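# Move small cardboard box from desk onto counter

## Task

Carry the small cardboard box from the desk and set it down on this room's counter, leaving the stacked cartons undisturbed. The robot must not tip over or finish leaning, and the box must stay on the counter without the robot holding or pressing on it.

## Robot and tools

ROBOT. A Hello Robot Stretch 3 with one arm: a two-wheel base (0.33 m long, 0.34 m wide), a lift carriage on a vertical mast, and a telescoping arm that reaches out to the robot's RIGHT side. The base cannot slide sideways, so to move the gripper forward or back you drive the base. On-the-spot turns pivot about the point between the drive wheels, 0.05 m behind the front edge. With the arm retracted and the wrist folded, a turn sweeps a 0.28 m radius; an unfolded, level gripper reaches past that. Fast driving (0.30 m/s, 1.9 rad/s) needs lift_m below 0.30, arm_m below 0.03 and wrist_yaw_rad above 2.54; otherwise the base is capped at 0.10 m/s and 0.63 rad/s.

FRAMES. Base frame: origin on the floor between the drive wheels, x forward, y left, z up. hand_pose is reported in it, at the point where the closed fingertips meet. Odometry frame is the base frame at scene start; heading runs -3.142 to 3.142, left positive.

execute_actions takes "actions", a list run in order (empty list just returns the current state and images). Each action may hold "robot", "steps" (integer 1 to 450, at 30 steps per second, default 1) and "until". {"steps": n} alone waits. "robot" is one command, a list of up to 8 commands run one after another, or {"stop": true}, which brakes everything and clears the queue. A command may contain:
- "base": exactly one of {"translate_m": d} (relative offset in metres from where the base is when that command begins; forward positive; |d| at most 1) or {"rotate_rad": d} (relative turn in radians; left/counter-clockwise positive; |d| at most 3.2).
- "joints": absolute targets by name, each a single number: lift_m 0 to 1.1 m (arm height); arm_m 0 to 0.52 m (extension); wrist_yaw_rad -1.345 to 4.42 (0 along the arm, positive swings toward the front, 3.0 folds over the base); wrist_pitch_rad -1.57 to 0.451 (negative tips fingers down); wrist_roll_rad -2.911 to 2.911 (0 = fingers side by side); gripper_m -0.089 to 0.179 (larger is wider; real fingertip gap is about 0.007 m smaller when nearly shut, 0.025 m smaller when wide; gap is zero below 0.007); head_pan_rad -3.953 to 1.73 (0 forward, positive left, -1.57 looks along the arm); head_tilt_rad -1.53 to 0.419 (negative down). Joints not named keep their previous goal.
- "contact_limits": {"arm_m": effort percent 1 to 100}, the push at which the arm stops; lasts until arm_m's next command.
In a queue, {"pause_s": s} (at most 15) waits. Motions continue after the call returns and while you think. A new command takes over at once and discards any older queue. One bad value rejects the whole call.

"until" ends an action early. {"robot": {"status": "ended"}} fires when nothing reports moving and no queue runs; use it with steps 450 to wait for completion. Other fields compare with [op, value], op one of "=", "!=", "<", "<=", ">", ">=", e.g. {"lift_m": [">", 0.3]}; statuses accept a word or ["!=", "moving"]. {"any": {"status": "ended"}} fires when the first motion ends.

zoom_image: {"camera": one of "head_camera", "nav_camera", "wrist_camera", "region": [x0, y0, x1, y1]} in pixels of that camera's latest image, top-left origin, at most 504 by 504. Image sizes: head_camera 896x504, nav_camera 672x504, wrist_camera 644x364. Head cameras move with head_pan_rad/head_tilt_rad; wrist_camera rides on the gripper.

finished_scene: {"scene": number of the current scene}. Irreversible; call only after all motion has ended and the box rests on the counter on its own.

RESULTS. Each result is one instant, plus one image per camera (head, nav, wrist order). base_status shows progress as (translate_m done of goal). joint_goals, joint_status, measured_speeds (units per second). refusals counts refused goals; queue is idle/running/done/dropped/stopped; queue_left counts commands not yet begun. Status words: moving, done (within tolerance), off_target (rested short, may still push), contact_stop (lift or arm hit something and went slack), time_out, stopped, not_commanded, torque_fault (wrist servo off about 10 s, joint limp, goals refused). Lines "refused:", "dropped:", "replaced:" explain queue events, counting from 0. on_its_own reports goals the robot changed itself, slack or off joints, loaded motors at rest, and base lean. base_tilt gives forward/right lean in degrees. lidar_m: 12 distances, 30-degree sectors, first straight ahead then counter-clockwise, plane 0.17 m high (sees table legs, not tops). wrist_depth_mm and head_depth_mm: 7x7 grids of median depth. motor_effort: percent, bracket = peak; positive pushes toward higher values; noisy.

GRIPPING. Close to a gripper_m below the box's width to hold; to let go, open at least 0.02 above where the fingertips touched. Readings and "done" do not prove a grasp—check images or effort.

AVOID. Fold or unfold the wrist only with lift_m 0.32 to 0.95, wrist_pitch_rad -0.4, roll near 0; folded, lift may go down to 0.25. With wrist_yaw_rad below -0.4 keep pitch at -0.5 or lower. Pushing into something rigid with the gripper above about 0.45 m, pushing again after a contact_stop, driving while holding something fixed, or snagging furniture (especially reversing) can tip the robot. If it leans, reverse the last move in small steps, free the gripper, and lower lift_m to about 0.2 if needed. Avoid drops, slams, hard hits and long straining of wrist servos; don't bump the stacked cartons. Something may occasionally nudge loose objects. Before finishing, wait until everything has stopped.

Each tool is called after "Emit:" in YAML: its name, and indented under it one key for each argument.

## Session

Emit:
execute_actions:
  actions:
    - {"robot":{"joints":{"head_tilt_rad":-0.4}},"steps":100,"until":{"robot":{"status":"ended"}}}

Scene clock: 0.83 s.
robot.base_odometry: x=+0.000 y=+0.000 heading=+0.000 (m, m, rad; robot's odometry frame)
robot.turned_by_wheels: +0.000 (rad since the last result)
robot.turned_by_imu: +0.000 (rad since the last result)
robot.base_tilt: forward=+1.4 right=+1.0 (deg)
robot.lidar_m: 1.30 0.76 0.66 0.66 0.92 0.79 0.80 0.93 1.43 1.22 1.30 2.26
robot.head_depth_mm: 2514 2636 2799 2992 2257 1759 1441 / 2589 2733 2960 3060 2240 1745 1434 / 2619 2793 3034 3107 2224 1744 1433 / 1948 2117 2341 2593 2209 1733 1425 / 1508 1607 1732 1869 1966 1733 1418 / 1228 1300 1375 1449 1554 1613 1420 / 1037 1085 1139 1194 1260 1330 1351
robot.base_status: not_commanded
robot.joint_positions: lift_m=+0.504 arm_m=+0.002 wrist_yaw_rad=+2.862 wrist_pitch_rad=-0.550 wrist_roll_rad=-0.007 gripper_m=+0.037 head_pan_rad=+0.010 head_tilt_rad=-0.395
robot.joint_goals: lift_m=+0.504 arm_m=+0.002 wrist_yaw_rad=+2.862 wrist_pitch_rad=-0.550 wrist_roll_rad=-0.007 gripper_m=+0.037 head_pan_rad=+0.010 head_tilt_rad=-0.400
robot.joint_status: lift_m=not_commanded arm_m=not_commanded wrist_yaw_rad=not_commanded wrist_pitch_rad=not_commanded wrist_roll_rad=not_commanded gripper_m=not_commanded head_pan_rad=not_commanded head_tilt_rad=done
robot.measured_speeds: translate_m=+0.000 rotate_rad=+0.000 lift_m=+0.000 arm_m=+0.000 wrist_yaw_rad=+0.000 wrist_pitch_rad=+0.000 wrist_roll_rad=+0.000 head_pan_rad=+0.000 head_tilt_rad=+0.000
robot: refusals=0 queue=done queue_left=0
robot.motor_effort: left_wheel=+0(0) right_wheel=+1(1) lift_m=+26(27) arm_m=+0(0) wrist_yaw_rad=+1(1) wrist_pitch_rad=+6(6) wrist_roll_rad=+0(0) gripper_m=+1(1) head_pan_rad=-1(0) head_tilt_rad=-3(31) (%)
robot.hand_pose: x=+0.0356 y=+0.0511 z=+0.4887 quat_wxyz=(+0.285, +0.698, +0.097, +0.650) (m; robot's base frame)
robot.wrist_depth_mm: - - 656 671 688 705 714 / - - 738 748 768 780 800 / - - 834 838 843 872 903 / - 950 899 890 929 929 923 / 799 - 827 792 813 803 795 / 702 - - 679 697 694 696 / 622 620 638 626 615 620 614
pictures: head_camera (sideways: a quarter turn clockwise sets it upright), nav_camera (sideways: a quarter turn counterclockwise sets it upright), wrist_camera
camera_calibration (this result's frames):
head_camera: T_world_to_cam=[[-0.418649, -0.0432695, -0.907117, 1.20114], [-0.0333162, 0.998924, -0.0322728, 0.0519077], [0.907537, 0.0167107, -0.41964, 0.501485], [0, 0, 0, 1]] pos_world=[0.0494685, -0.00825934, 1.30169]
nav_camera: T_world_to_cam=[[0.39722, -0.0061838, 0.917702, -1.15482], [0.032987, -0.999235, -0.0210113, 0.0763893], [0.91713, 0.0386183, -0.396713, 0.466754], [0, 0, 0, 1]] pos_world=[0.0281238, 0.0511644, 1.24655]
wrist_camera: T_world_to_cam=[[0.949886, -0.312592, -0.00166218, -0.0185662], [-0.215418, -0.650727, -0.728114, 0.42438], [0.226521, 0.691983, -0.685454, 0.459921], [0, 0, 0, 1]] pos_world=[0.00487302, -0.0479058, 0.624221]
Images, in order (width x height): head_camera 896x504, nav_camera 672x504, wrist_camera 644x364.

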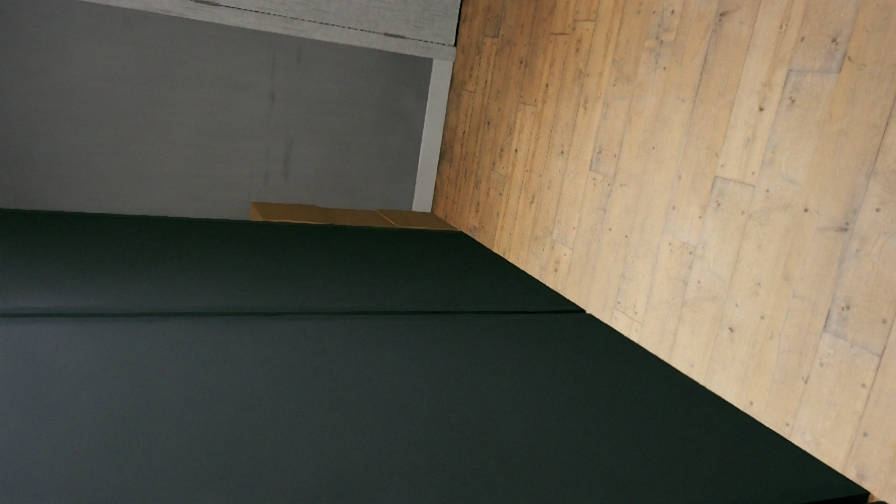

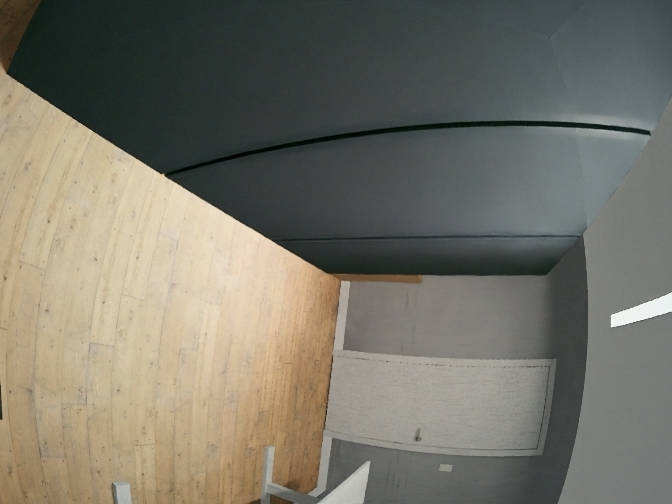

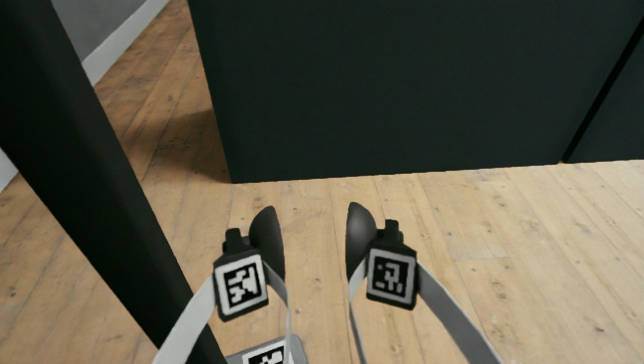

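Gap is at the rear-left this time.

Emit:
execute_actions:
  actions:
    - {"robot":{"joints":{"head_pan_rad":-1.0,"head_tilt_rad":-0.3}},"steps":100,"until":{"robot":{"status":"ended"}}}

Scene clock: 6.00 s.
robot.base_odometry: x=+0.000 y=+0.000 heading=+0.000 (m, m, rad; robot's odometry frame)
robot.turned_by_wheels: +0.000 (rad since the last result)
robot.turned_by_imu: -0.001 (rad since the last result)
robot.base_tilt: forward=+1.4 right=+1.1 (deg)
robot.lidar_m: 1.30 0.76 0.66 0.66 0.92 0.80 0.80 0.93 1.43 1.22 1.30 2.25
robot.head_depth_mm: 1575 1640 1702 1712 1405 1862 1550 / 1715 1789 1873 1725 1210 1557 1547 / 1849 1964 2055 1708 1254 1917 1499 / 2067 2193 2305 1696 2234 1902 1524 / 2322 2468 2554 1691 2504 1913 1532 / 2626 2818 2946 1929 2434 1890 1513 / 2778 2953 3083 3061 2482 1877 1518
robot.base_status: not_commanded
robot.joint_positions: lift_m=+0.504 arm_m=+0.002 wrist_yaw_rad=+2.862 wrist_pitch_rad=-0.550 wrist_roll_rad=-0.007 gripper_m=+0.037 head_pan_rad=-0.993 head_tilt_rad=-0.310
robot.joint_goals: lift_m=+0.504 arm_m=+0.002 wrist_yaw_rad=+2.862 wrist_pitch_rad=-0.550 wrist_roll_rad=-0.007 gripper_m=+0.037 head_pan_rad=-1.000 head_tilt_rad=-0.300
robot.joint_status: lift_m=not_commanded arm_m=not_commanded wrist_yaw_rad=not_commanded wrist_pitch_rad=not_commanded wrist_roll_rad=not_commanded gripper_m=not_commanded head_pan_rad=done head_tilt_rad=done
robot.measured_speeds: translate_m=+0.000 rotate_rad=+0.000 lift_m=+0.000 arm_m=+0.000 wrist_yaw_rad=+0.000 wrist_pitch_rad=+0.000 wrist_roll_rad=+0.000 head_pan_rad=+0.000 head_tilt_rad=+0.000
robot: refusals=0 queue=done queue_left=0
robot.motor_effort: left_wheel=+0(0) right_wheel=+1(0) lift_m=+26(26) arm_m=+0(0) wrist_yaw_rad=+1(1) wrist_pitch_rad=+6(6) wrist_roll_rad=+0(0) gripper_m=+1(0) head_pan_rad=-3(31) head_tilt_rad=+6(20) (%)
robot.hand_pose: x=+0.0356 y=+0.0511 z=+0.4887 quat_wxyz=(+0.285, +0.698, +0.097, +0.650) (m; robot's base frame)
robot.wrist_depth_mm: - - 666 671 688 701 718 / - - 746 752 754 772 791 / - - 828 829 855 878 915 / - 933 895 895 919 924 906 / 803 - 819 801 812 798 789 / 691 - - 685 698 698 690 / 625 618 634 627 610 619 615
pictures: head_camera (sideways: a quarter turn clockwise sets it upright), nav_camera (sideways: a quarter turn counterclockwise sets it upright), wrist_camera
camera_calibration (this result's frames):
head_camera: T_world_to_cam=[[-0.219018, 0.264164, -0.939281, 1.2419], [0.825636, 0.56317, -0.0341325, 0.0490929], [0.519959, -0.782979, -0.341447, 0.402093], [0, 0, 0, 1]] pos_world=[0.0223931, -0.0408809, 1.30546]
nav_camera: T_world_to_cam=[[0.165357, -0.272024, 0.947977, -1.19292], [-0.823615, -0.566832, -0.0189891, 0.078984], [0.542509, -0.777627, -0.317773, 0.366307], [0, 0, 0, 1]] pos_world=[0.0635855, 0.00511823, 1.24876]
wrist_camera: T_world_to_cam=[[0.949886, -0.312592, -0.00166225, -0.0185662], [-0.215418, -0.650727, -0.728114, 0.42438], [0.226521, 0.691983, -0.685454, 0.459921], [0, 0, 0, 1]] pos_world=[0.00487302, -0.0479058, 0.624221]
Images, in order (width x height): head_camera 896x504, nav_camera 672x504, wrist_camera 644x364.

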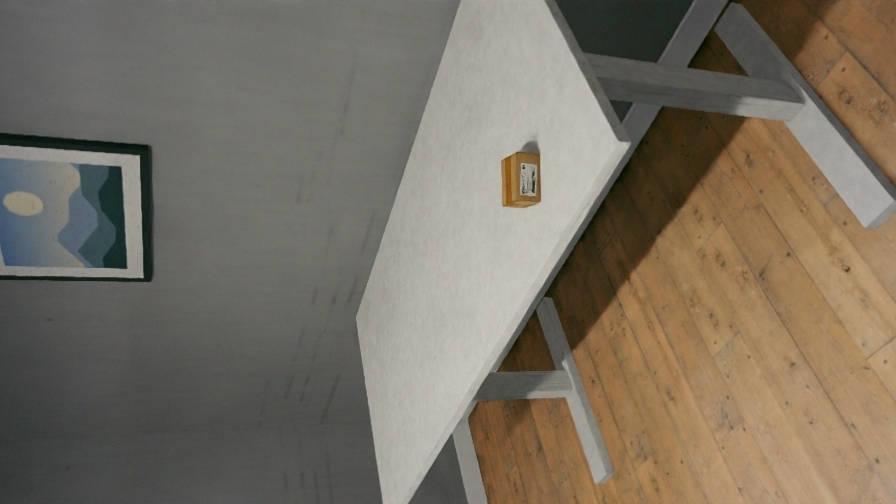

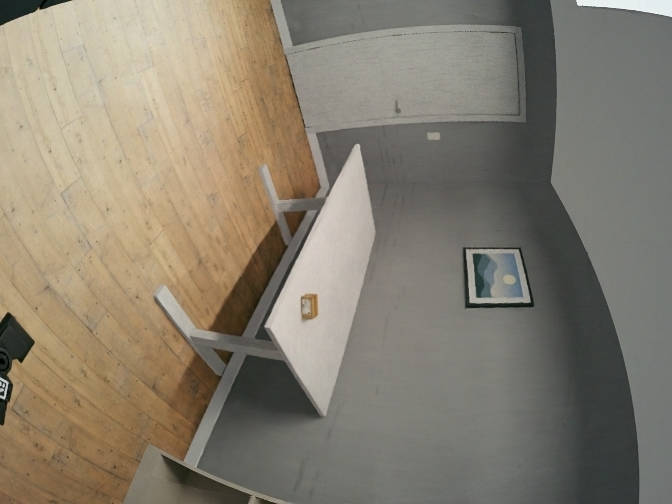

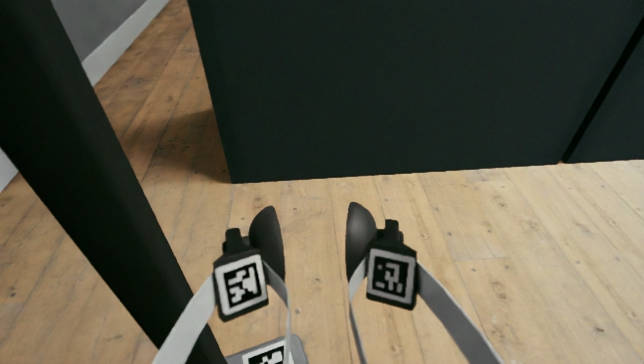

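Emit:
execute_actions:
  actions:
    - {"robot":[{"base":{"rotate_rad":-1.1},"joints":{"wrist_pitch_rad":-0.4,"lift_m":0.7,"head_pan_rad":-1.5,"head_tilt_rad":-0.6,"gripper_m":0.179}},{"base":{"translate_m":0.45},"joints":{"lift_m":0.8,"wrist_yaw_rad":0,"wrist_roll_rad":0}},{"base":{"rotate_rad":1.64},"joints":{"wrist_pitch_rad":-0.2,"arm_m":0.1}}],"steps":450,"until":{"robot":{"status":"ended"}}}
    - {"steps":200,"until":{"robot":{"status":"ended"}}}

Scene clock: 33.27 s.
robot.base_odometry: x=+0.204 y=-0.401 heading=+0.540 (m, m, rad; robot's odometry frame)
robot.turned_by_wheels: +0.540 (rad since the last result)
robot.turned_by_imu: +0.531 (rad since the last result)
robot.base_tilt: forward=+1.5 right=+1.0 (deg)
robot.lidar_m: 1.12 0.99 0.99 1.26 1.10 1.10 1.30 0.92 0.86 1.43 1.82 1.90
robot.head_depth_mm: 1276 1366 1310 979 829 - - / 1391 1505 1294 972 782 - - / 1538 1656 1283 936 825 - - / 1705 1766 1285 968 1705 1451 1251 / 1936 1872 1267 1034 1741 1462 1253 / 2237 1867 1258 2080 1740 1460 1254 / 2451 2531 1389 2163 1729 1451 1249
robot.base_status: done (rotate_rad +1.6399 of +1.6400)
robot.joint_positions: lift_m=+0.800 arm_m=+0.100 wrist_yaw_rad=+0.002 wrist_pitch_rad=-0.220 wrist_roll_rad=-0.006 gripper_m=+0.179 head_pan_rad=-1.493 head_tilt_rad=-0.593
robot.joint_goals: lift_m=+0.800 arm_m=+0.100 wrist_yaw_rad=+0.000 wrist_pitch_rad=-0.200 wrist_roll_rad=+0.000 gripper_m=+0.179 head_pan_rad=-1.500 head_tilt_rad=-0.600
robot.joint_status: lift_m=done arm_m=done wrist_yaw_rad=done wrist_pitch_rad=done wrist_roll_rad=done gripper_m=done head_pan_rad=done head_tilt_rad=done
robot.measured_speeds: translate_m=+0.000 rotate_rad=+0.000 lift_m=+0.000 arm_m=+0.000 wrist_yaw_rad=+0.000 wrist_pitch_rad=+0.000 wrist_roll_rad=+0.000 head_pan_rad=+0.000 head_tilt_rad=+0.000
robot: refusals=0 queue=done queue_left=0
robot.motor_effort: left_wheel=-2(6) right_wheel=+3(7) lift_m=+29(31) arm_m=+4(4) wrist_yaw_rad=-3(5) wrist_pitch_rad=+10(10) wrist_roll_rad=+2(1) gripper_m=+1(85) head_pan_rad=-3(27) head_tilt_rad=-4(29) (%)
robot.hand_pose: x=-0.0210 y=-0.4894 z=+0.8591 quat_wxyz=(+0.705, +0.079, -0.700, -0.077) (m; robot's base frame)
robot.wrist_depth_mm: - - - - 983 812 716 / - - - - - 847 736 / - 964 940 907 885 841 753 / - 673 604 555 583 572 756 / - - 464 432 432 437 816 / - - - 349 343 341 819 / - - - 338 287 987 914
pictures: head_camera (sideways: a quarter turn clockwise sets it upright), nav_camera (sideways: a quarter turn counterclockwise sets it upright), wrist_camera
camera_calibration (this result's frames):
head_camera: T_world_to_cam=[[-0.0846871, 0.58448, -0.806977, 1.06851], [0.993926, 0.106673, -0.0270447, 0.0388275], [0.0702756, -0.804366, -0.589964, 0.728205], [0, 0, 0, 1]] pos_world=[0.000722158, -0.0429207, 1.29293]
nav_camera: T_world_to_cam=[[0.0340924, -0.568948, 0.821667, -1.02735], [-0.995071, -0.0959236, -0.0251333, 0.0880208], [0.0931168, -0.81676, -0.569414, 0.696493], [0, 0, 0, 1]] pos_world=[0.0577566, -0.00719777, 1.24295]
wrist_camera: T_world_to_cam=[[-0.999336, 0.0334973, -0.0143315, 0.00617705], [0.0268683, 0.411877, -0.910843, 1.01236], [-0.0246079, -0.910624, -0.412504, 0.0765904], [0, 0, 0, 1]] pos_world=[-0.0191428, -0.34743, 0.953784]
Images, in order (width x height): head_camera 896x504, nav_camera 672x504, wrist_camera 644x364.

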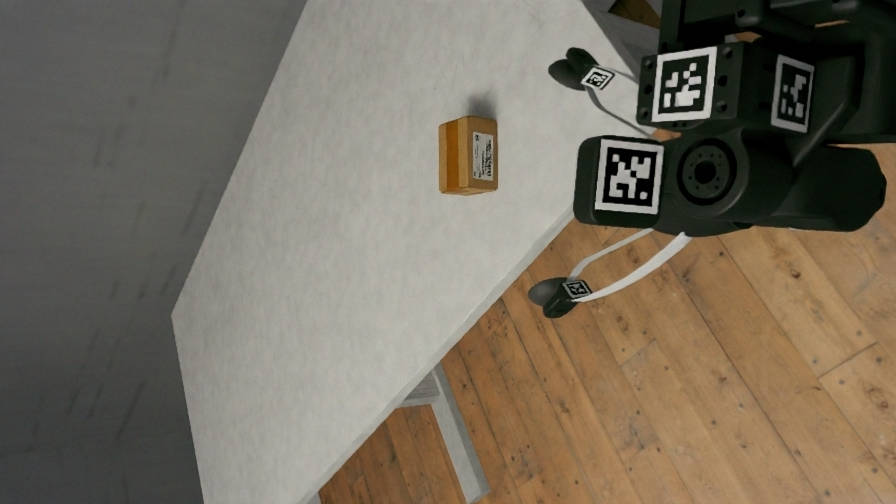

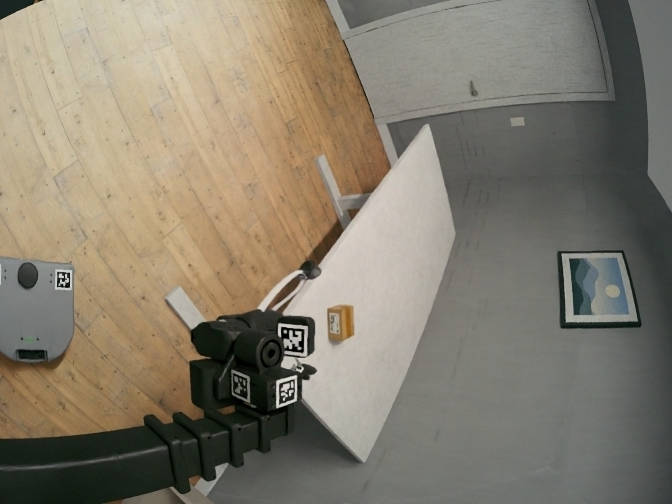

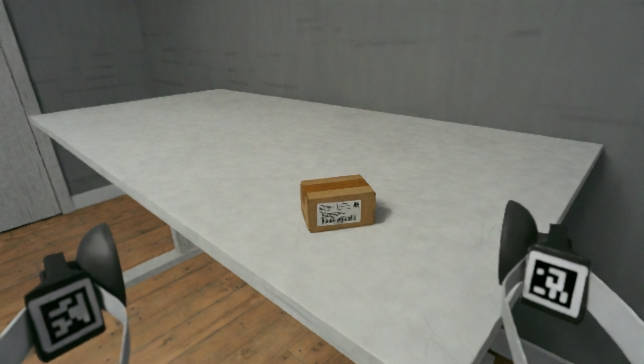

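Emit:
execute_actions:
  actions:
    - {"robot":{"base":{"translate_m":-0.035},"joints":{"lift_m":0.70,"arm_m":0.27}},"steps":450,"until":{"robot":{"status":"ended"}}}

Scene clock: 44.43 s.
robot.base_odometry: x=+0.174 y=-0.419 heading=+0.540 (m, m, rad; robot's odometry frame)
robot.turned_by_wheels: +0.000 (rad since the last result)
robot.turned_by_imu: -0.002 (rad since the last result)
robot.base_tilt: forward=+1.4 right=+1.1 (deg)
robot.lidar_m: 1.16 1.01 1.02 1.23 1.08 1.08 1.27 0.89 0.85 0.87 1.83 1.94
robot.head_depth_mm: 1248 1336 1307 978 854 1476 - / 1358 1462 1293 973 - 1341 1263 / 1505 1616 1287 885 - 1421 1234 / 1669 1766 1280 964 1618 1451 1251 / 1898 1869 1272 998 1745 1457 1258 / 2172 1861 1264 2004 1745 1455 1248 / 2459 2540 1320 2162 1739 1455 1246
robot.base_status: done (translate_m -0.0350 of -0.0350)
robot.joint_positions: lift_m=+0.700 arm_m=+0.270 wrist_yaw_rad=+0.002 wrist_pitch_rad=-0.219 wrist_roll_rad=-0.006 gripper_m=+0.179 head_pan_rad=-1.493 head_tilt_rad=-0.593
robot.joint_goals: lift_m=+0.700 arm_m=+0.270 wrist_yaw_rad=+0.000 wrist_pitch_rad=-0.200 wrist_roll_rad=+0.000 gripper_m=+0.179 head_pan_rad=-1.500 head_tilt_rad=-0.600
robot.joint_status: lift_m=done arm_m=done wrist_yaw_rad=done wrist_pitch_rad=done wrist_roll_rad=done gripper_m=done head_pan_rad=done head_tilt_rad=done
robot.measured_speeds: translate_m=+0.000 rotate_rad=+0.000 lift_m=+0.000 arm_m=+0.000 wrist_yaw_rad=+0.000 wrist_pitch_rad=+0.000 wrist_roll_rad=+0.000 head_pan_rad=+0.000 head_tilt_rad=+0.000
robot: refusals=0 queue=done queue_left=0
robot.motor_effort: left_wheel=-3(8) right_wheel=+4(5) lift_m=+23(30) arm_m=+4(4) wrist_yaw_rad=-1(1) wrist_pitch_rad=+10(10) wrist_roll_rad=+2(2) gripper_m=+1(1) head_pan_rad=-3(3) head_tilt_rad=-4(5) (%)
robot.hand_pose: x=-0.0210 y=-0.6595 z=+0.7596 quat_wxyz=(+0.705, +0.079, -0.700, -0.077) (m; robot's base frame)
robot.wrist_depth_mm: - - - - 829 700 602 / - - - 975 856 728 630 / 575 561 538 526 506 493 487 / 385 350 322 237 331 326 322 / - 258 253 241 246 249 240 / - 203 200 198 196 195 199 / - 173 166 164 163 162 155
pictures: head_camera (sideways: a quarter turn clockwise sets it upright), nav_camera (sideways: a quarter turn counterclockwise sets it upright), wrist_camera
camera_calibration (this result's frames):
head_camera: T_world_to_cam=[[-0.0846878, 0.584488, -0.806971, 1.0685], [0.993926, 0.106673, -0.0270444, 0.0388271], [0.0702752, -0.80436, -0.589972, 0.728215], [0, 0, 0, 1]] pos_world=[0.000722156, -0.0429206, 1.29293]
nav_camera: T_world_to_cam=[[0.0340931, -0.568956, 0.821661, -1.02734], [-0.995071, -0.0959235, -0.0251335, 0.088021], [0.0931164, -0.816755, -0.569422, 0.696504], [0, 0, 0, 1]] pos_world=[0.0577565, -0.00719717, 1.24295]
wrist_camera: T_world_to_cam=[[-0.999325, 0.0337222, -0.0145922, 0.0107482], [0.0271806, 0.411205, -0.911138, 0.991505], [-0.0247252, -0.910919, -0.411844, -0.120025], [0, 0, 0, 1]] pos_world=[-0.0191764, -0.517407, 0.854123]
Images, in order (width x height): head_camera 896x504, nav_camera 672x504, wrist_camera 644x364.

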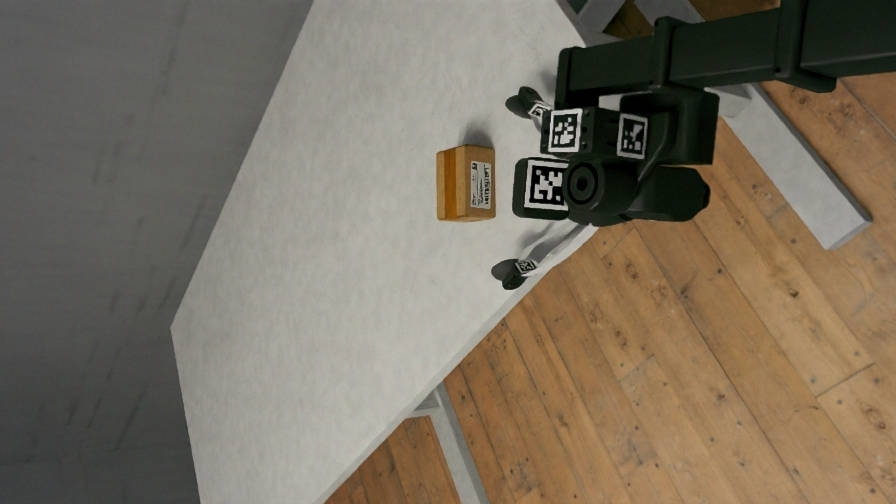

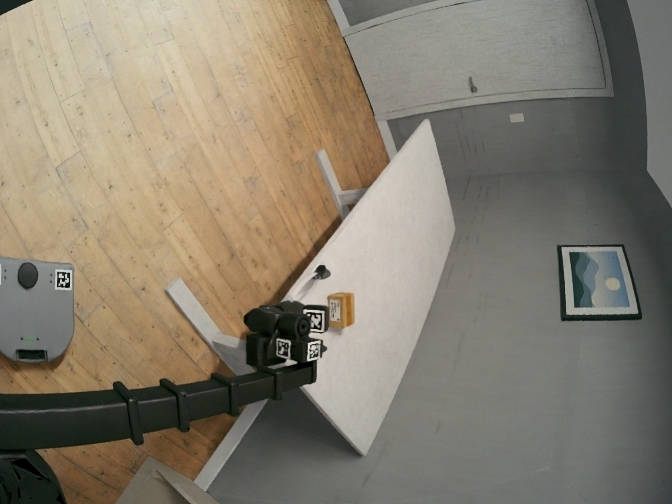

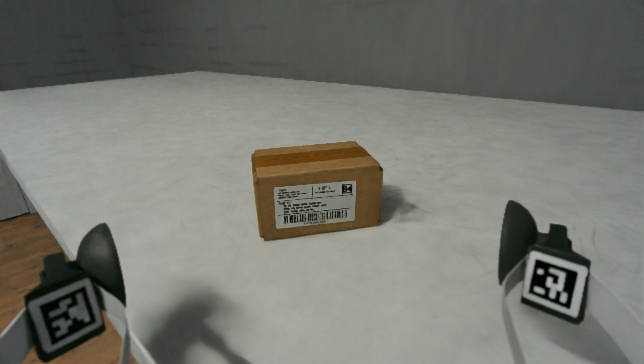

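Emit:
execute_actions:
  actions:
    - {"robot":{"joints":{"lift_m":0.69,"arm_m":0.385}},"steps":450,"until":{"robot":{"status":"ended"}}}

Emit:
execute_actions:
  actions:
    - {"robot":[{"joints":{"gripper_m":0.06}},{"joints":{"lift_m":0.73}}],"steps":450,"until":{"robot":{"status":"ended"}}}

Scene clock: 51.60 s.
robot.base_odometry: x=+0.174 y=-0.419 heading=+0.540 (m, m, rad; robot's odometry frame)
robot.turned_by_wheels: +0.000 (rad since the last result)
robot.turned_by_imu: -0.001 (rad since the last result)
robot.base_tilt: forward=+1.5 right=+1.0 (deg)
robot.lidar_m: 1.16 1.02 1.02 1.23 1.08 1.08 1.27 0.89 0.85 0.87 1.83 1.95
robot.head_depth_mm: 1245 1333 1309 979 857 1486 - / 1358 1460 1297 1012 - 1367 1266 / 1505 1612 1285 1045 737 1462 1234 / 1673 1772 1281 995 1607 1465 1253 / 1889 1876 1271 995 1741 1454 1251 / 2179 1858 1258 2009 1744 1454 1250 / 2447 2574 1319 2157 1722 1445 1252
robot.base_status: done (translate_m -0.0350 of -0.0350)
robot.joint_positions: lift_m=+0.690 arm_m=+0.385 wrist_yaw_rad=+0.002 wrist_pitch_rad=-0.219 wrist_roll_rad=-0.006 gripper_m=+0.179 head_pan_rad=-1.493 head_tilt_rad=-0.593
robot.joint_goals: lift_m=+0.690 arm_m=+0.385 wrist_yaw_rad=+0.000 wrist_pitch_rad=-0.200 wrist_roll_rad=+0.000 gripper_m=+0.179 head_pan_rad=-1.500 head_tilt_rad=-0.600
robot.joint_status: lift_m=done arm_m=done wrist_yaw_rad=done wrist_pitch_rad=done wrist_roll_rad=done gripper_m=done head_pan_rad=done head_tilt_rad=done
robot.measured_speeds: translate_m=+0.000 rotate_rad=+0.000 lift_m=+0.000 arm_m=+0.000 wrist_yaw_rad=+0.000 wrist_pitch_rad=+0.000 wrist_roll_rad=+0.000 head_pan_rad=+0.000 head_tilt_rad=+0.000
robot: refusals=0 queue=done queue_left=0
robot.motor_effort: left_wheel=-3(3) right_wheel=+3(4) lift_m=+23(22) arm_m=+4(4) wrist_yaw_rad=-2(1) wrist_pitch_rad=+10(10) wrist_roll_rad=+2(2) gripper_m=+1(1) head_pan_rad=-3(3) head_tilt_rad=-4(4) (%)
robot.hand_pose: x=-0.0210 y=-0.7745 z=+0.7496 quat_wxyz=(+0.705, +0.079, -0.700, -0.077) (m; robot's base frame)
robot.wrist_depth_mm: - - - 923 750 630 555 / - - - 872 757 654 571 / 522 507 493 476 468 457 444 / 330 324 317 312 305 301 294 / 240 237 147 137 136 230 222 / - 187 120 123 132 179 183 / - 154 128 133 141 148 143
pictures: head_camera (sideways: a quarter turn clockwise sets it upright), nav_camera (sideways: a quarter turn counterclockwise sets it upright), wrist_camera
camera_calibration (this result's frames):
head_camera: T_world_to_cam=[[-0.0846878, 0.584489, -0.80697, 1.0685], [0.993926, 0.106673, -0.0270444, 0.038827], [0.0702752, -0.804359, -0.589973, 0.728216], [0, 0, 0, 1]] pos_world=[0.000722155, -0.0429206, 1.29293]
nav_camera: T_world_to_cam=[[0.0340931, -0.568957, 0.82166, -1.02734], [-0.995071, -0.0959234, -0.0251335, 0.088021], [0.0931164, -0.816754, -0.569423, 0.696505], [0, 0, 0, 1]] pos_world=[0.0577565, -0.0071971, 1.24295]
wrist_camera: T_world_to_cam=[[-0.999324, 0.0337298, -0.0145938, 0.0144857], [0.0271851, 0.411202, -0.911139, 1.02969], [-0.0247316, -0.91092, -0.411841, -0.228899], [0, 0, 0, 1]] pos_world=[-0.0191772, -0.632407, 0.844129]
Images, in order (width x height): head_camera 896x504, nav_camera 672x504, wrist_camera 644x364.

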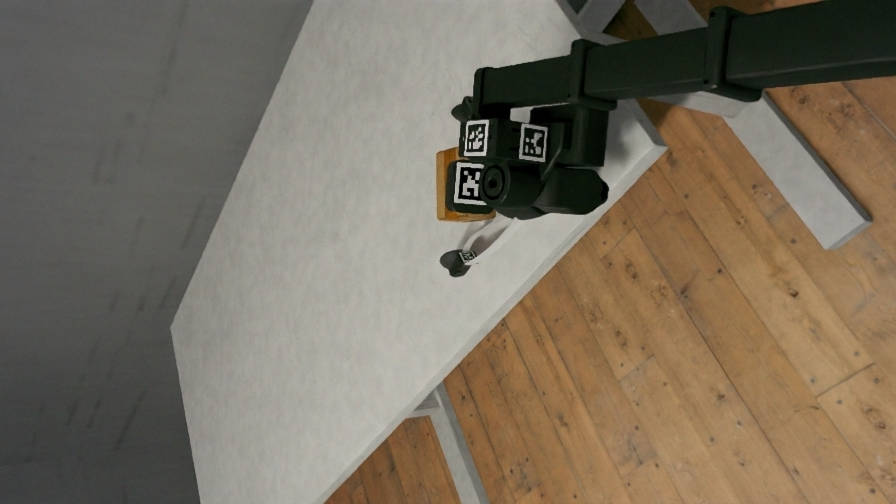

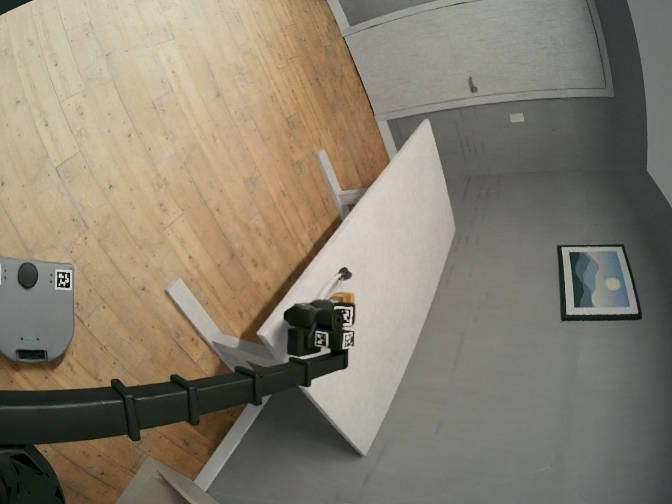

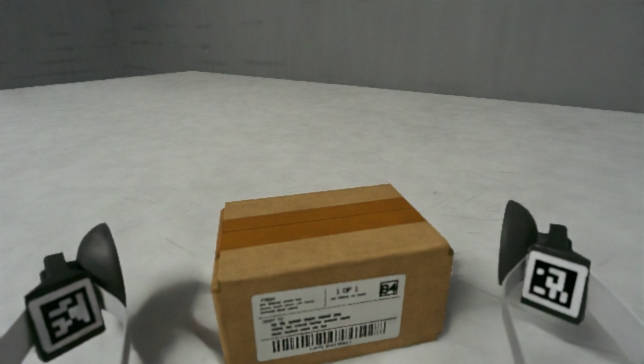

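Scene clock: 54.23 s.
robot.base_odometry: x=+0.174 y=-0.419 heading=+0.540 (m, m, rad; robot's odometry frame)
robot.turned_by_wheels: +0.000 (rad since the last result)
robot.turned_by_imu: -0.001 (rad since the last result)
robot.base_tilt: forward=+1.5 right=+1.1 (deg)
robot.lidar_m: 1.16 1.02 1.02 1.23 1.08 1.08 1.27 0.89 0.85 0.87 1.84 1.95
robot.head_depth_mm: 1245 1333 1300 998 856 - - / 1358 1477 1291 1048 739 1361 1264 / 1499 1611 1282 1064 756 1472 1235 / 1686 1751 1281 965 1617 1462 1247 / 1897 1880 1271 999 1744 1456 1257 / 2150 1848 1263 2019 1741 1452 1255 / 2450 2564 1319 2158 1732 1444 1246
robot.base_status: done (translate_m -0.0350 of -0.0350)
robot.joint_positions: lift_m=+0.730 arm_m=+0.385 wrist_yaw_rad=+0.001 wrist_pitch_rad=-0.225 wrist_roll_rad=-0.006 gripper_m=+0.064 head_pan_rad=-1.493 head_tilt_rad=-0.593
robot.joint_goals: lift_m=+0.730 arm_m=+0.385 wrist_yaw_rad=+0.000 wrist_pitch_rad=-0.200 wrist_roll_rad=+0.000 gripper_m=+0.063 head_pan_rad=-1.500 head_tilt_rad=-0.600
robot.joint_status: lift_m=done arm_m=done wrist_yaw_rad=done wrist_pitch_rad=done wrist_roll_rad=done gripper_m=done head_pan_rad=done head_tilt_rad=done
robot.measured_speeds: translate_m=+0.000 rotate_rad=+0.000 lift_m=+0.000 arm_m=+0.000 wrist_yaw_rad=+0.000 wrist_pitch_rad=+0.000 wrist_roll_rad=+0.000 head_pan_rad=+0.000 head_tilt_rad=+0.000
robot: refusals=0 queue=done queue_left=0
robot.motor_effort: left_wheel=-3(3) right_wheel=+4(4) lift_m=+30(31) arm_m=+4(4) wrist_yaw_rad=-1(1) wrist_pitch_rad=+13(13) wrist_roll_rad=+2(2) gripper_m=-21(95) head_pan_rad=-3(3) head_tilt_rad=-4(5) (%)
robot.hand_pose: x=-0.0212 y=-0.7740 z=+0.7879 quat_wxyz=(+0.705, +0.080, -0.700, -0.079) (m; robot's base frame)
robot.wrist_depth_mm: - - - 922 758 629 547 / - - - 936 789 658 568 / 668 652 636 618 599 581 558 / 425 419 412 402 397 390 382 / 312 310 141 138 136 292 288 / 246 255 120 128 138 242 231 / 203 194 130 137 184 194 193
pictures: head_camera (sideways: a quarter turn clockwise sets it upright), nav_camera (sideways: a quarter turn counterclockwise sets it upright), wrist_camera
camera_calibration (this result's frames):
head_camera: T_world_to_cam=[[-0.0846878, 0.584489, -0.80697, 1.0685], [0.993926, 0.106673, -0.0270444, 0.0388271], [0.0702751, -0.804359, -0.589973, 0.728216], [0, 0, 0, 1]] pos_world=[0.00072215, -0.0429206, 1.29293]
nav_camera: T_world_to_cam=[[0.0340931, -0.568957, 0.82166, -1.02734], [-0.995071, -0.0959233, -0.0251335, 0.088021], [0.0931163, -0.816754, -0.569423, 0.696505], [0, 0, 0, 1]] pos_world=[0.0577565, -0.00719711, 1.24295]
wrist_camera: T_world_to_cam=[[-0.999297, 0.034615, -0.01439, 0.0153577], [0.0275102, 0.416401, -0.908765, 1.06656], [-0.0254649, -0.908522, -0.417061, -0.206768], [0, 0, 0, 1]] pos_world=[-0.0192597, -0.632501, 0.883238]
Images, in order (width x height): head_camera 896x504, nav_camera 672x504, wrist_camera 644x364.

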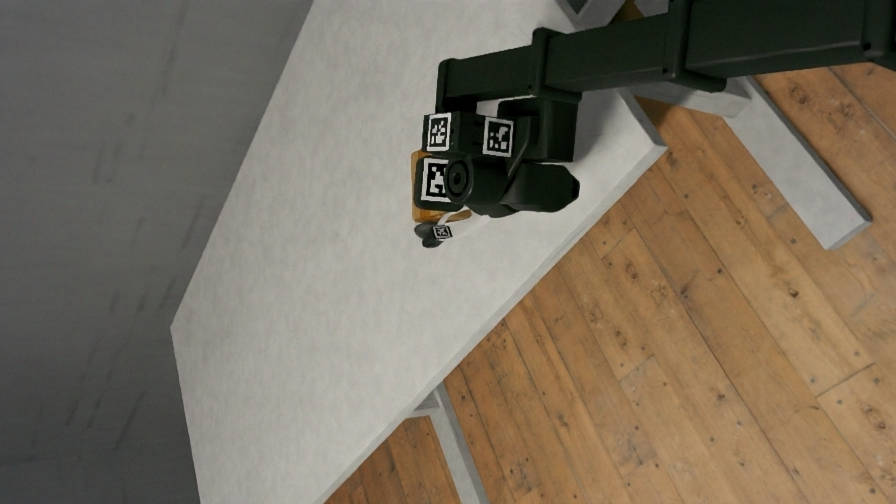

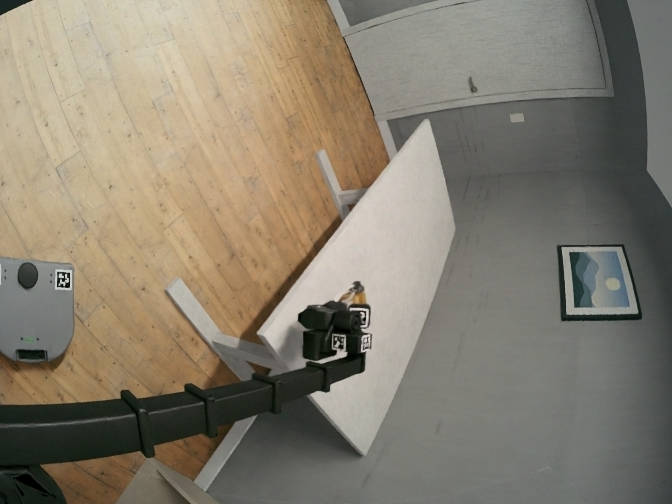

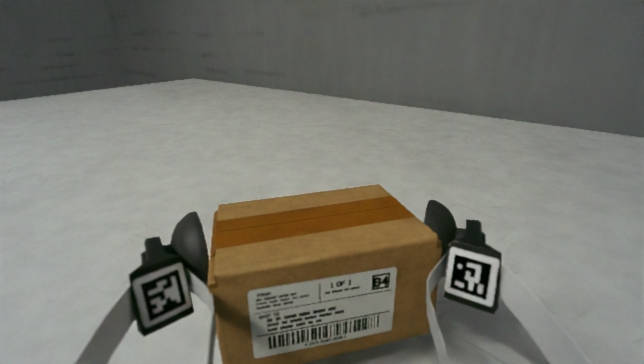

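Emit:
execute_actions:
  actions:
    - {"robot":[{"joints":{"arm_m":0.0,"head_pan_rad":0,"head_tilt_rad":-0.7}},{"base":{"rotate_rad":1.82},"joints":{"lift_m":0.285,"wrist_yaw_rad":2.62}},{"base":{"translate_m":0.93}},{"base":{"rotate_rad":-1.03}}],"steps":450,"until":{"robot":{"status":"ended"}}}
    - {"steps":200,"until":{"robot":{"status":"ended"}}}

Scene clock: 81.70 s.
robot.base_odometry: x=-0.486 y=+0.236 heading=+1.330 (m, m, rad; robot's odometry frame)
robot.turned_by_wheels: +0.790 (rad since the last result)
robot.turned_by_imu: +0.782 (rad since the last result)
robot.base_tilt: forward=+1.5 right=+1.1 (deg)
robot.lidar_m: 0.89 0.36 0.27 0.27 0.28 0.39 1.23 1.45 2.43 1.91 0.77 0.67
robot.head_depth_mm: 2748 2992 2431 1350 1230 1190 1190 / 2773 2993 2407 1938 1606 1386 1209 / 2798 3008 2411 1929 1601 1379 1206 / 2786 3041 2401 1934 1594 1371 1208 / 1734 1836 1978 1813 1590 1360 1201 / 1048 1083 1129 1173 1229 1263 1159 / 751 770 789 811 840 864 894
robot.base_status: done (rotate_rad -1.0299 of -1.0300)
robot.joint_positions: lift_m=+0.285 arm_m=+0.002 wrist_yaw_rad=+2.617 wrist_pitch_rad=-0.226 wrist_roll_rad=-0.006 gripper_m=+0.067 head_pan_rad=-0.007 head_tilt_rad=-0.692
robot.joint_goals: lift_m=+0.285 arm_m=+0.000 wrist_yaw_rad=+2.620 wrist_pitch_rad=-0.200 wrist_roll_rad=+0.000 gripper_m=+0.066 head_pan_rad=+0.000 head_tilt_rad=-0.700
robot.joint_status: lift_m=done arm_m=done wrist_yaw_rad=done wrist_pitch_rad=done wrist_roll_rad=done gripper_m=done head_pan_rad=done head_tilt_rad=done
robot.measured_speeds: translate_m=+0.000 rotate_rad=+0.000 lift_m=+0.000 arm_m=+0.000 wrist_yaw_rad=+0.000 wrist_pitch_rad=+0.000 wrist_roll_rad=+0.000 head_pan_rad=+0.000 head_tilt_rad=+0.000
robot: refusals=0 queue=done queue_left=0
robot.on_its_own: gripper_m is held at +0.066, not at your +0.060, by its stall guard, which is not easing now
robot.motor_effort: left_wheel=+2(11) right_wheel=-1(9) lift_m=+24(29) arm_m=-3(4) wrist_yaw_rad=+3(6) wrist_pitch_rad=+13(13) wrist_roll_rad=+2(2) gripper_m=-20(22) head_pan_rad=+3(31) head_tilt_rad=-4(23) (%)
robot.hand_pose: x=+0.1010 y=+0.0644 z=+0.3429 quat_wxyz=(+0.260, +0.697, -0.104, +0.660) (m; robot's base frame)
robot.wrist_depth_mm: 238 262 297 340 403 491 629 / 247 274 310 358 431 530 695 / 259 286 326 379 459 574 779 / 267 299 338 383 496 632 864 / 279 306 141 138 136 706 774 / 291 314 120 128 138 654 623 / 306 355 130 136 496 529 521
pictures: head_camera (sideways: a quarter turn clockwise sets it upright), nav_camera (sideways: a quarter turn counterclockwise sets it upright), wrist_camera
camera_calibration (this result's frames):
head_camera: T_world_to_cam=[[-0.666886, -0.0344929, -0.744361, 0.990441], [-0.0249038, 0.999402, -0.0239995, 0.0410746], [0.744744, 0.00253249, -0.667346, 0.824752], [0, 0, 0, 1]] pos_world=[0.0473051, -0.00897547, 1.28863]
nav_camera: T_world_to_cam=[[0.648694, -0.0146202, 0.760909, -0.951898], [0.00895984, -0.999599, -0.0268449, 0.0841211], [0.760997, 0.0242317, -0.648303, 0.795045], [0, 0, 0, 1]] pos_world=[0.0117097, 0.0509052, 1.242]
wrist_camera: T_world_to_cam=[[0.847107, -0.531218, -0.0147562, -0.0478591], [-0.233487, -0.347099, -0.908298, 0.385056], [0.477383, 0.772871, -0.418062, 0.213713], [0, 0, 0, 1]] pos_world=[0.0284245, -0.0569435, 0.438385]
Images, in order (width x height): head_camera 896x504, nav_camera 672x504, wrist_camera 644x364.

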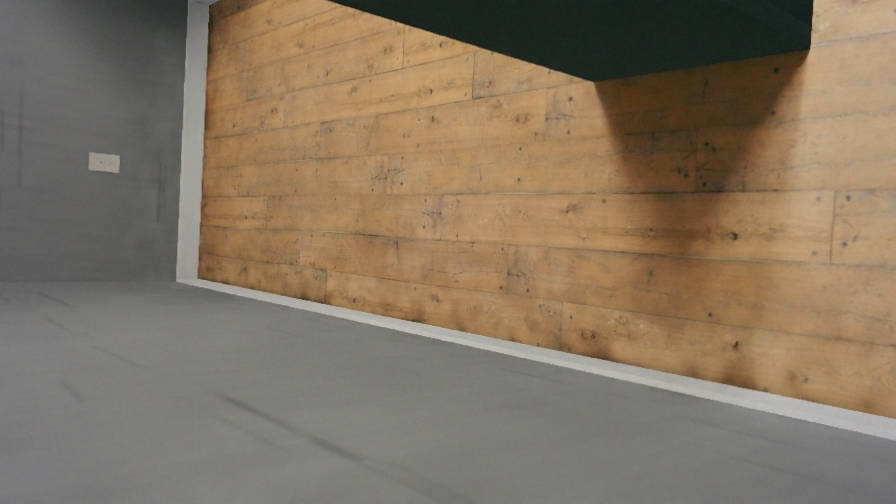

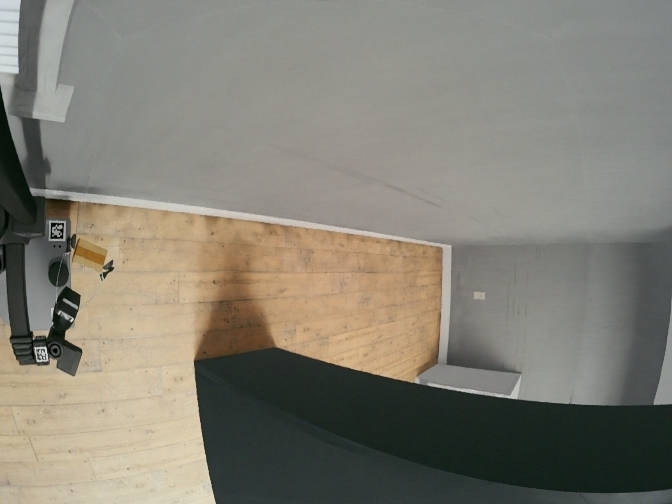

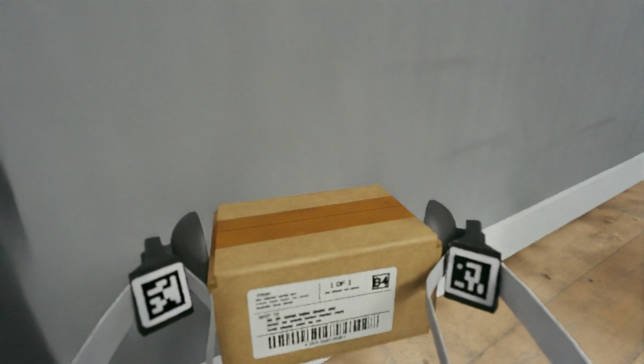

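Emit:
execute_actions:
  actions:
    - {"robot":[{"base":{"rotate_rad":-0.08},"joints":{"head_pan_rad":-0.6,"head_tilt_rad":-0.5}},{"base":{"translate_m":1.0}},{"base":{"translate_m":0.6}}],"steps":450,"until":{"robot":{"status":"ended"}}}

Scene clock: 97.37 s.
robot.base_odometry: x=+0.019 y=+1.755 heading=+1.250 (m, m, rad; robot's odometry frame)
robot.turned_by_wheels: -0.080 (rad since the last result)
robot.turned_by_imu: -0.073 (rad since the last result)
robot.base_tilt: forward=+1.5 right=+1.0 (deg)
robot.lidar_m: 1.39 0.47 0.34 0.32 0.33 0.44 1.13 0.66 0.83 2.21 1.38 1.31
robot.head_depth_mm: 1981 1882 1512 1744 1941 1568 1331 / 1836 1848 1376 1565 1805 1569 1330 / 1712 1783 1375 1506 1710 1576 1323 / 1614 1664 1586 1744 1838 1557 1316 / 1503 1645 1763 1957 1910 1556 1316 / 1422 1543 1688 1853 1903 1550 1318 / 1345 1460 1571 1737 1831 1544 1302
robot.base_status: done (translate_m +0.6000 of +0.6000)
robot.joint_positions: lift_m=+0.285 arm_m=+0.002 wrist_yaw_rad=+2.618 wrist_pitch_rad=-0.226 wrist_roll_rad=-0.006 gripper_m=+0.067 head_pan_rad=-0.593 head_tilt_rad=-0.506
robot.joint_goals: lift_m=+0.285 arm_m=+0.000 wrist_yaw_rad=+2.620 wrist_pitch_rad=-0.200 wrist_roll_rad=+0.000 gripper_m=+0.066 head_pan_rad=-0.600 head_tilt_rad=-0.500
robot.joint_status: lift_m=done arm_m=done wrist_yaw_rad=done wrist_pitch_rad=done wrist_roll_rad=done gripper_m=done head_pan_rad=done head_tilt_rad=done
robot.measured_speeds: translate_m=+0.000 rotate_rad=+0.000 lift_m=+0.000 arm_m=+0.000 wrist_yaw_rad=+0.000 wrist_pitch_rad=+0.000 wrist_roll_rad=+0.000 head_pan_rad=+0.000 head_tilt_rad=+0.000
robot: refusals=0 queue=done queue_left=0
robot.on_its_own: gripper_m is held at +0.066, not at your +0.060, by its stall guard, which is not easing now
robot.motor_effort: left_wheel=+1(10) right_wheel=-1(7) lift_m=+24(24) arm_m=-3(3) wrist_yaw_rad=+4(4) wrist_pitch_rad=+13(13) wrist_roll_rad=+2(2) gripper_m=-21(20) head_pan_rad=-3(29) head_tilt_rad=+4(25) (%)
robot.hand_pose: x=+0.1010 y=+0.0644 z=+0.3429 quat_wxyz=(+0.260, +0.697, -0.104, +0.660) (m; robot's base frame)
robot.wrist_depth_mm: 280 311 359 423 507 647 896 / 290 323 376 448 548 713 - / 301 338 394 470 586 774 - / 313 354 409 472 633 828 - / 324 364 141 138 136 796 776 / 339 369 120 128 137 655 624 / 349 415 130 137 500 528 518
pictures: head_camera (sideways: a quarter turn clockwise sets it upright), nav_camera (sideways: a quarter turn counterclockwise sets it upright), wrist_camera
camera_calibration (this result's frames):
head_camera: T_world_to_cam=[[-0.451089, 0.256847, -0.854721, 1.13299], [0.536167, 0.843597, -0.0294644, 0.0447731], [0.713473, -0.471565, -0.51825, 0.63098], [0, 0, 0, 1]] pos_world=[0.0368882, -0.0312286, 1.29672]
nav_camera: T_world_to_cam=[[0.406487, -0.286164, 0.867686, -1.08963], [-0.541541, -0.840347, -0.0234503, 0.0830659], [0.735868, -0.460355, -0.49656, 0.597785], [0, 0, 0, 1]] pos_world=[0.0480134, 0.0331849, 1.24424]
wrist_camera: T_world_to_cam=[[0.847186, -0.531092, -0.0147561, -0.0478361], [-0.233436, -0.347135, -0.908298, 0.385053], [0.477267, 0.772941, -0.418064, 0.213717], [0, 0, 0, 1]] pos_world=[0.0284111, -0.0569309, 0.438385]
Images, in order (width x height): head_camera 896x504, nav_camera 672x504, wrist_camera 644x364.

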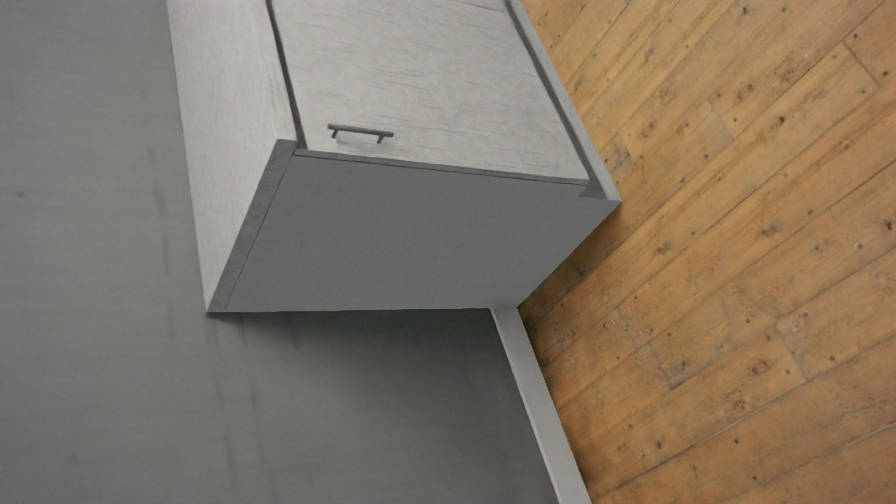

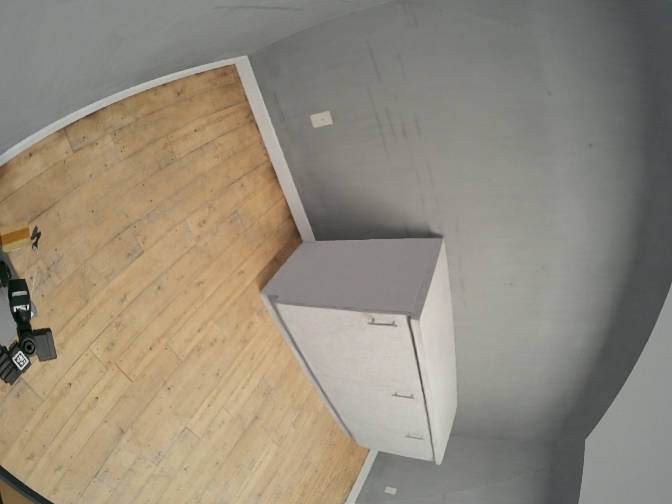

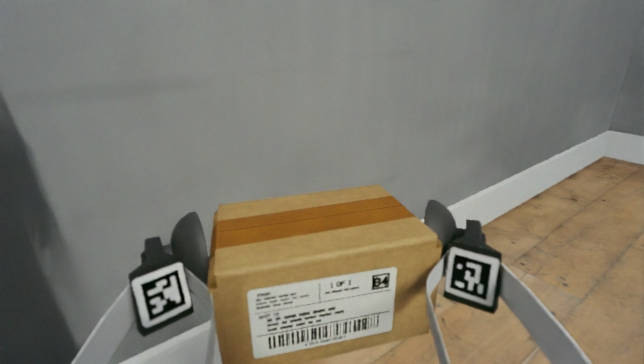

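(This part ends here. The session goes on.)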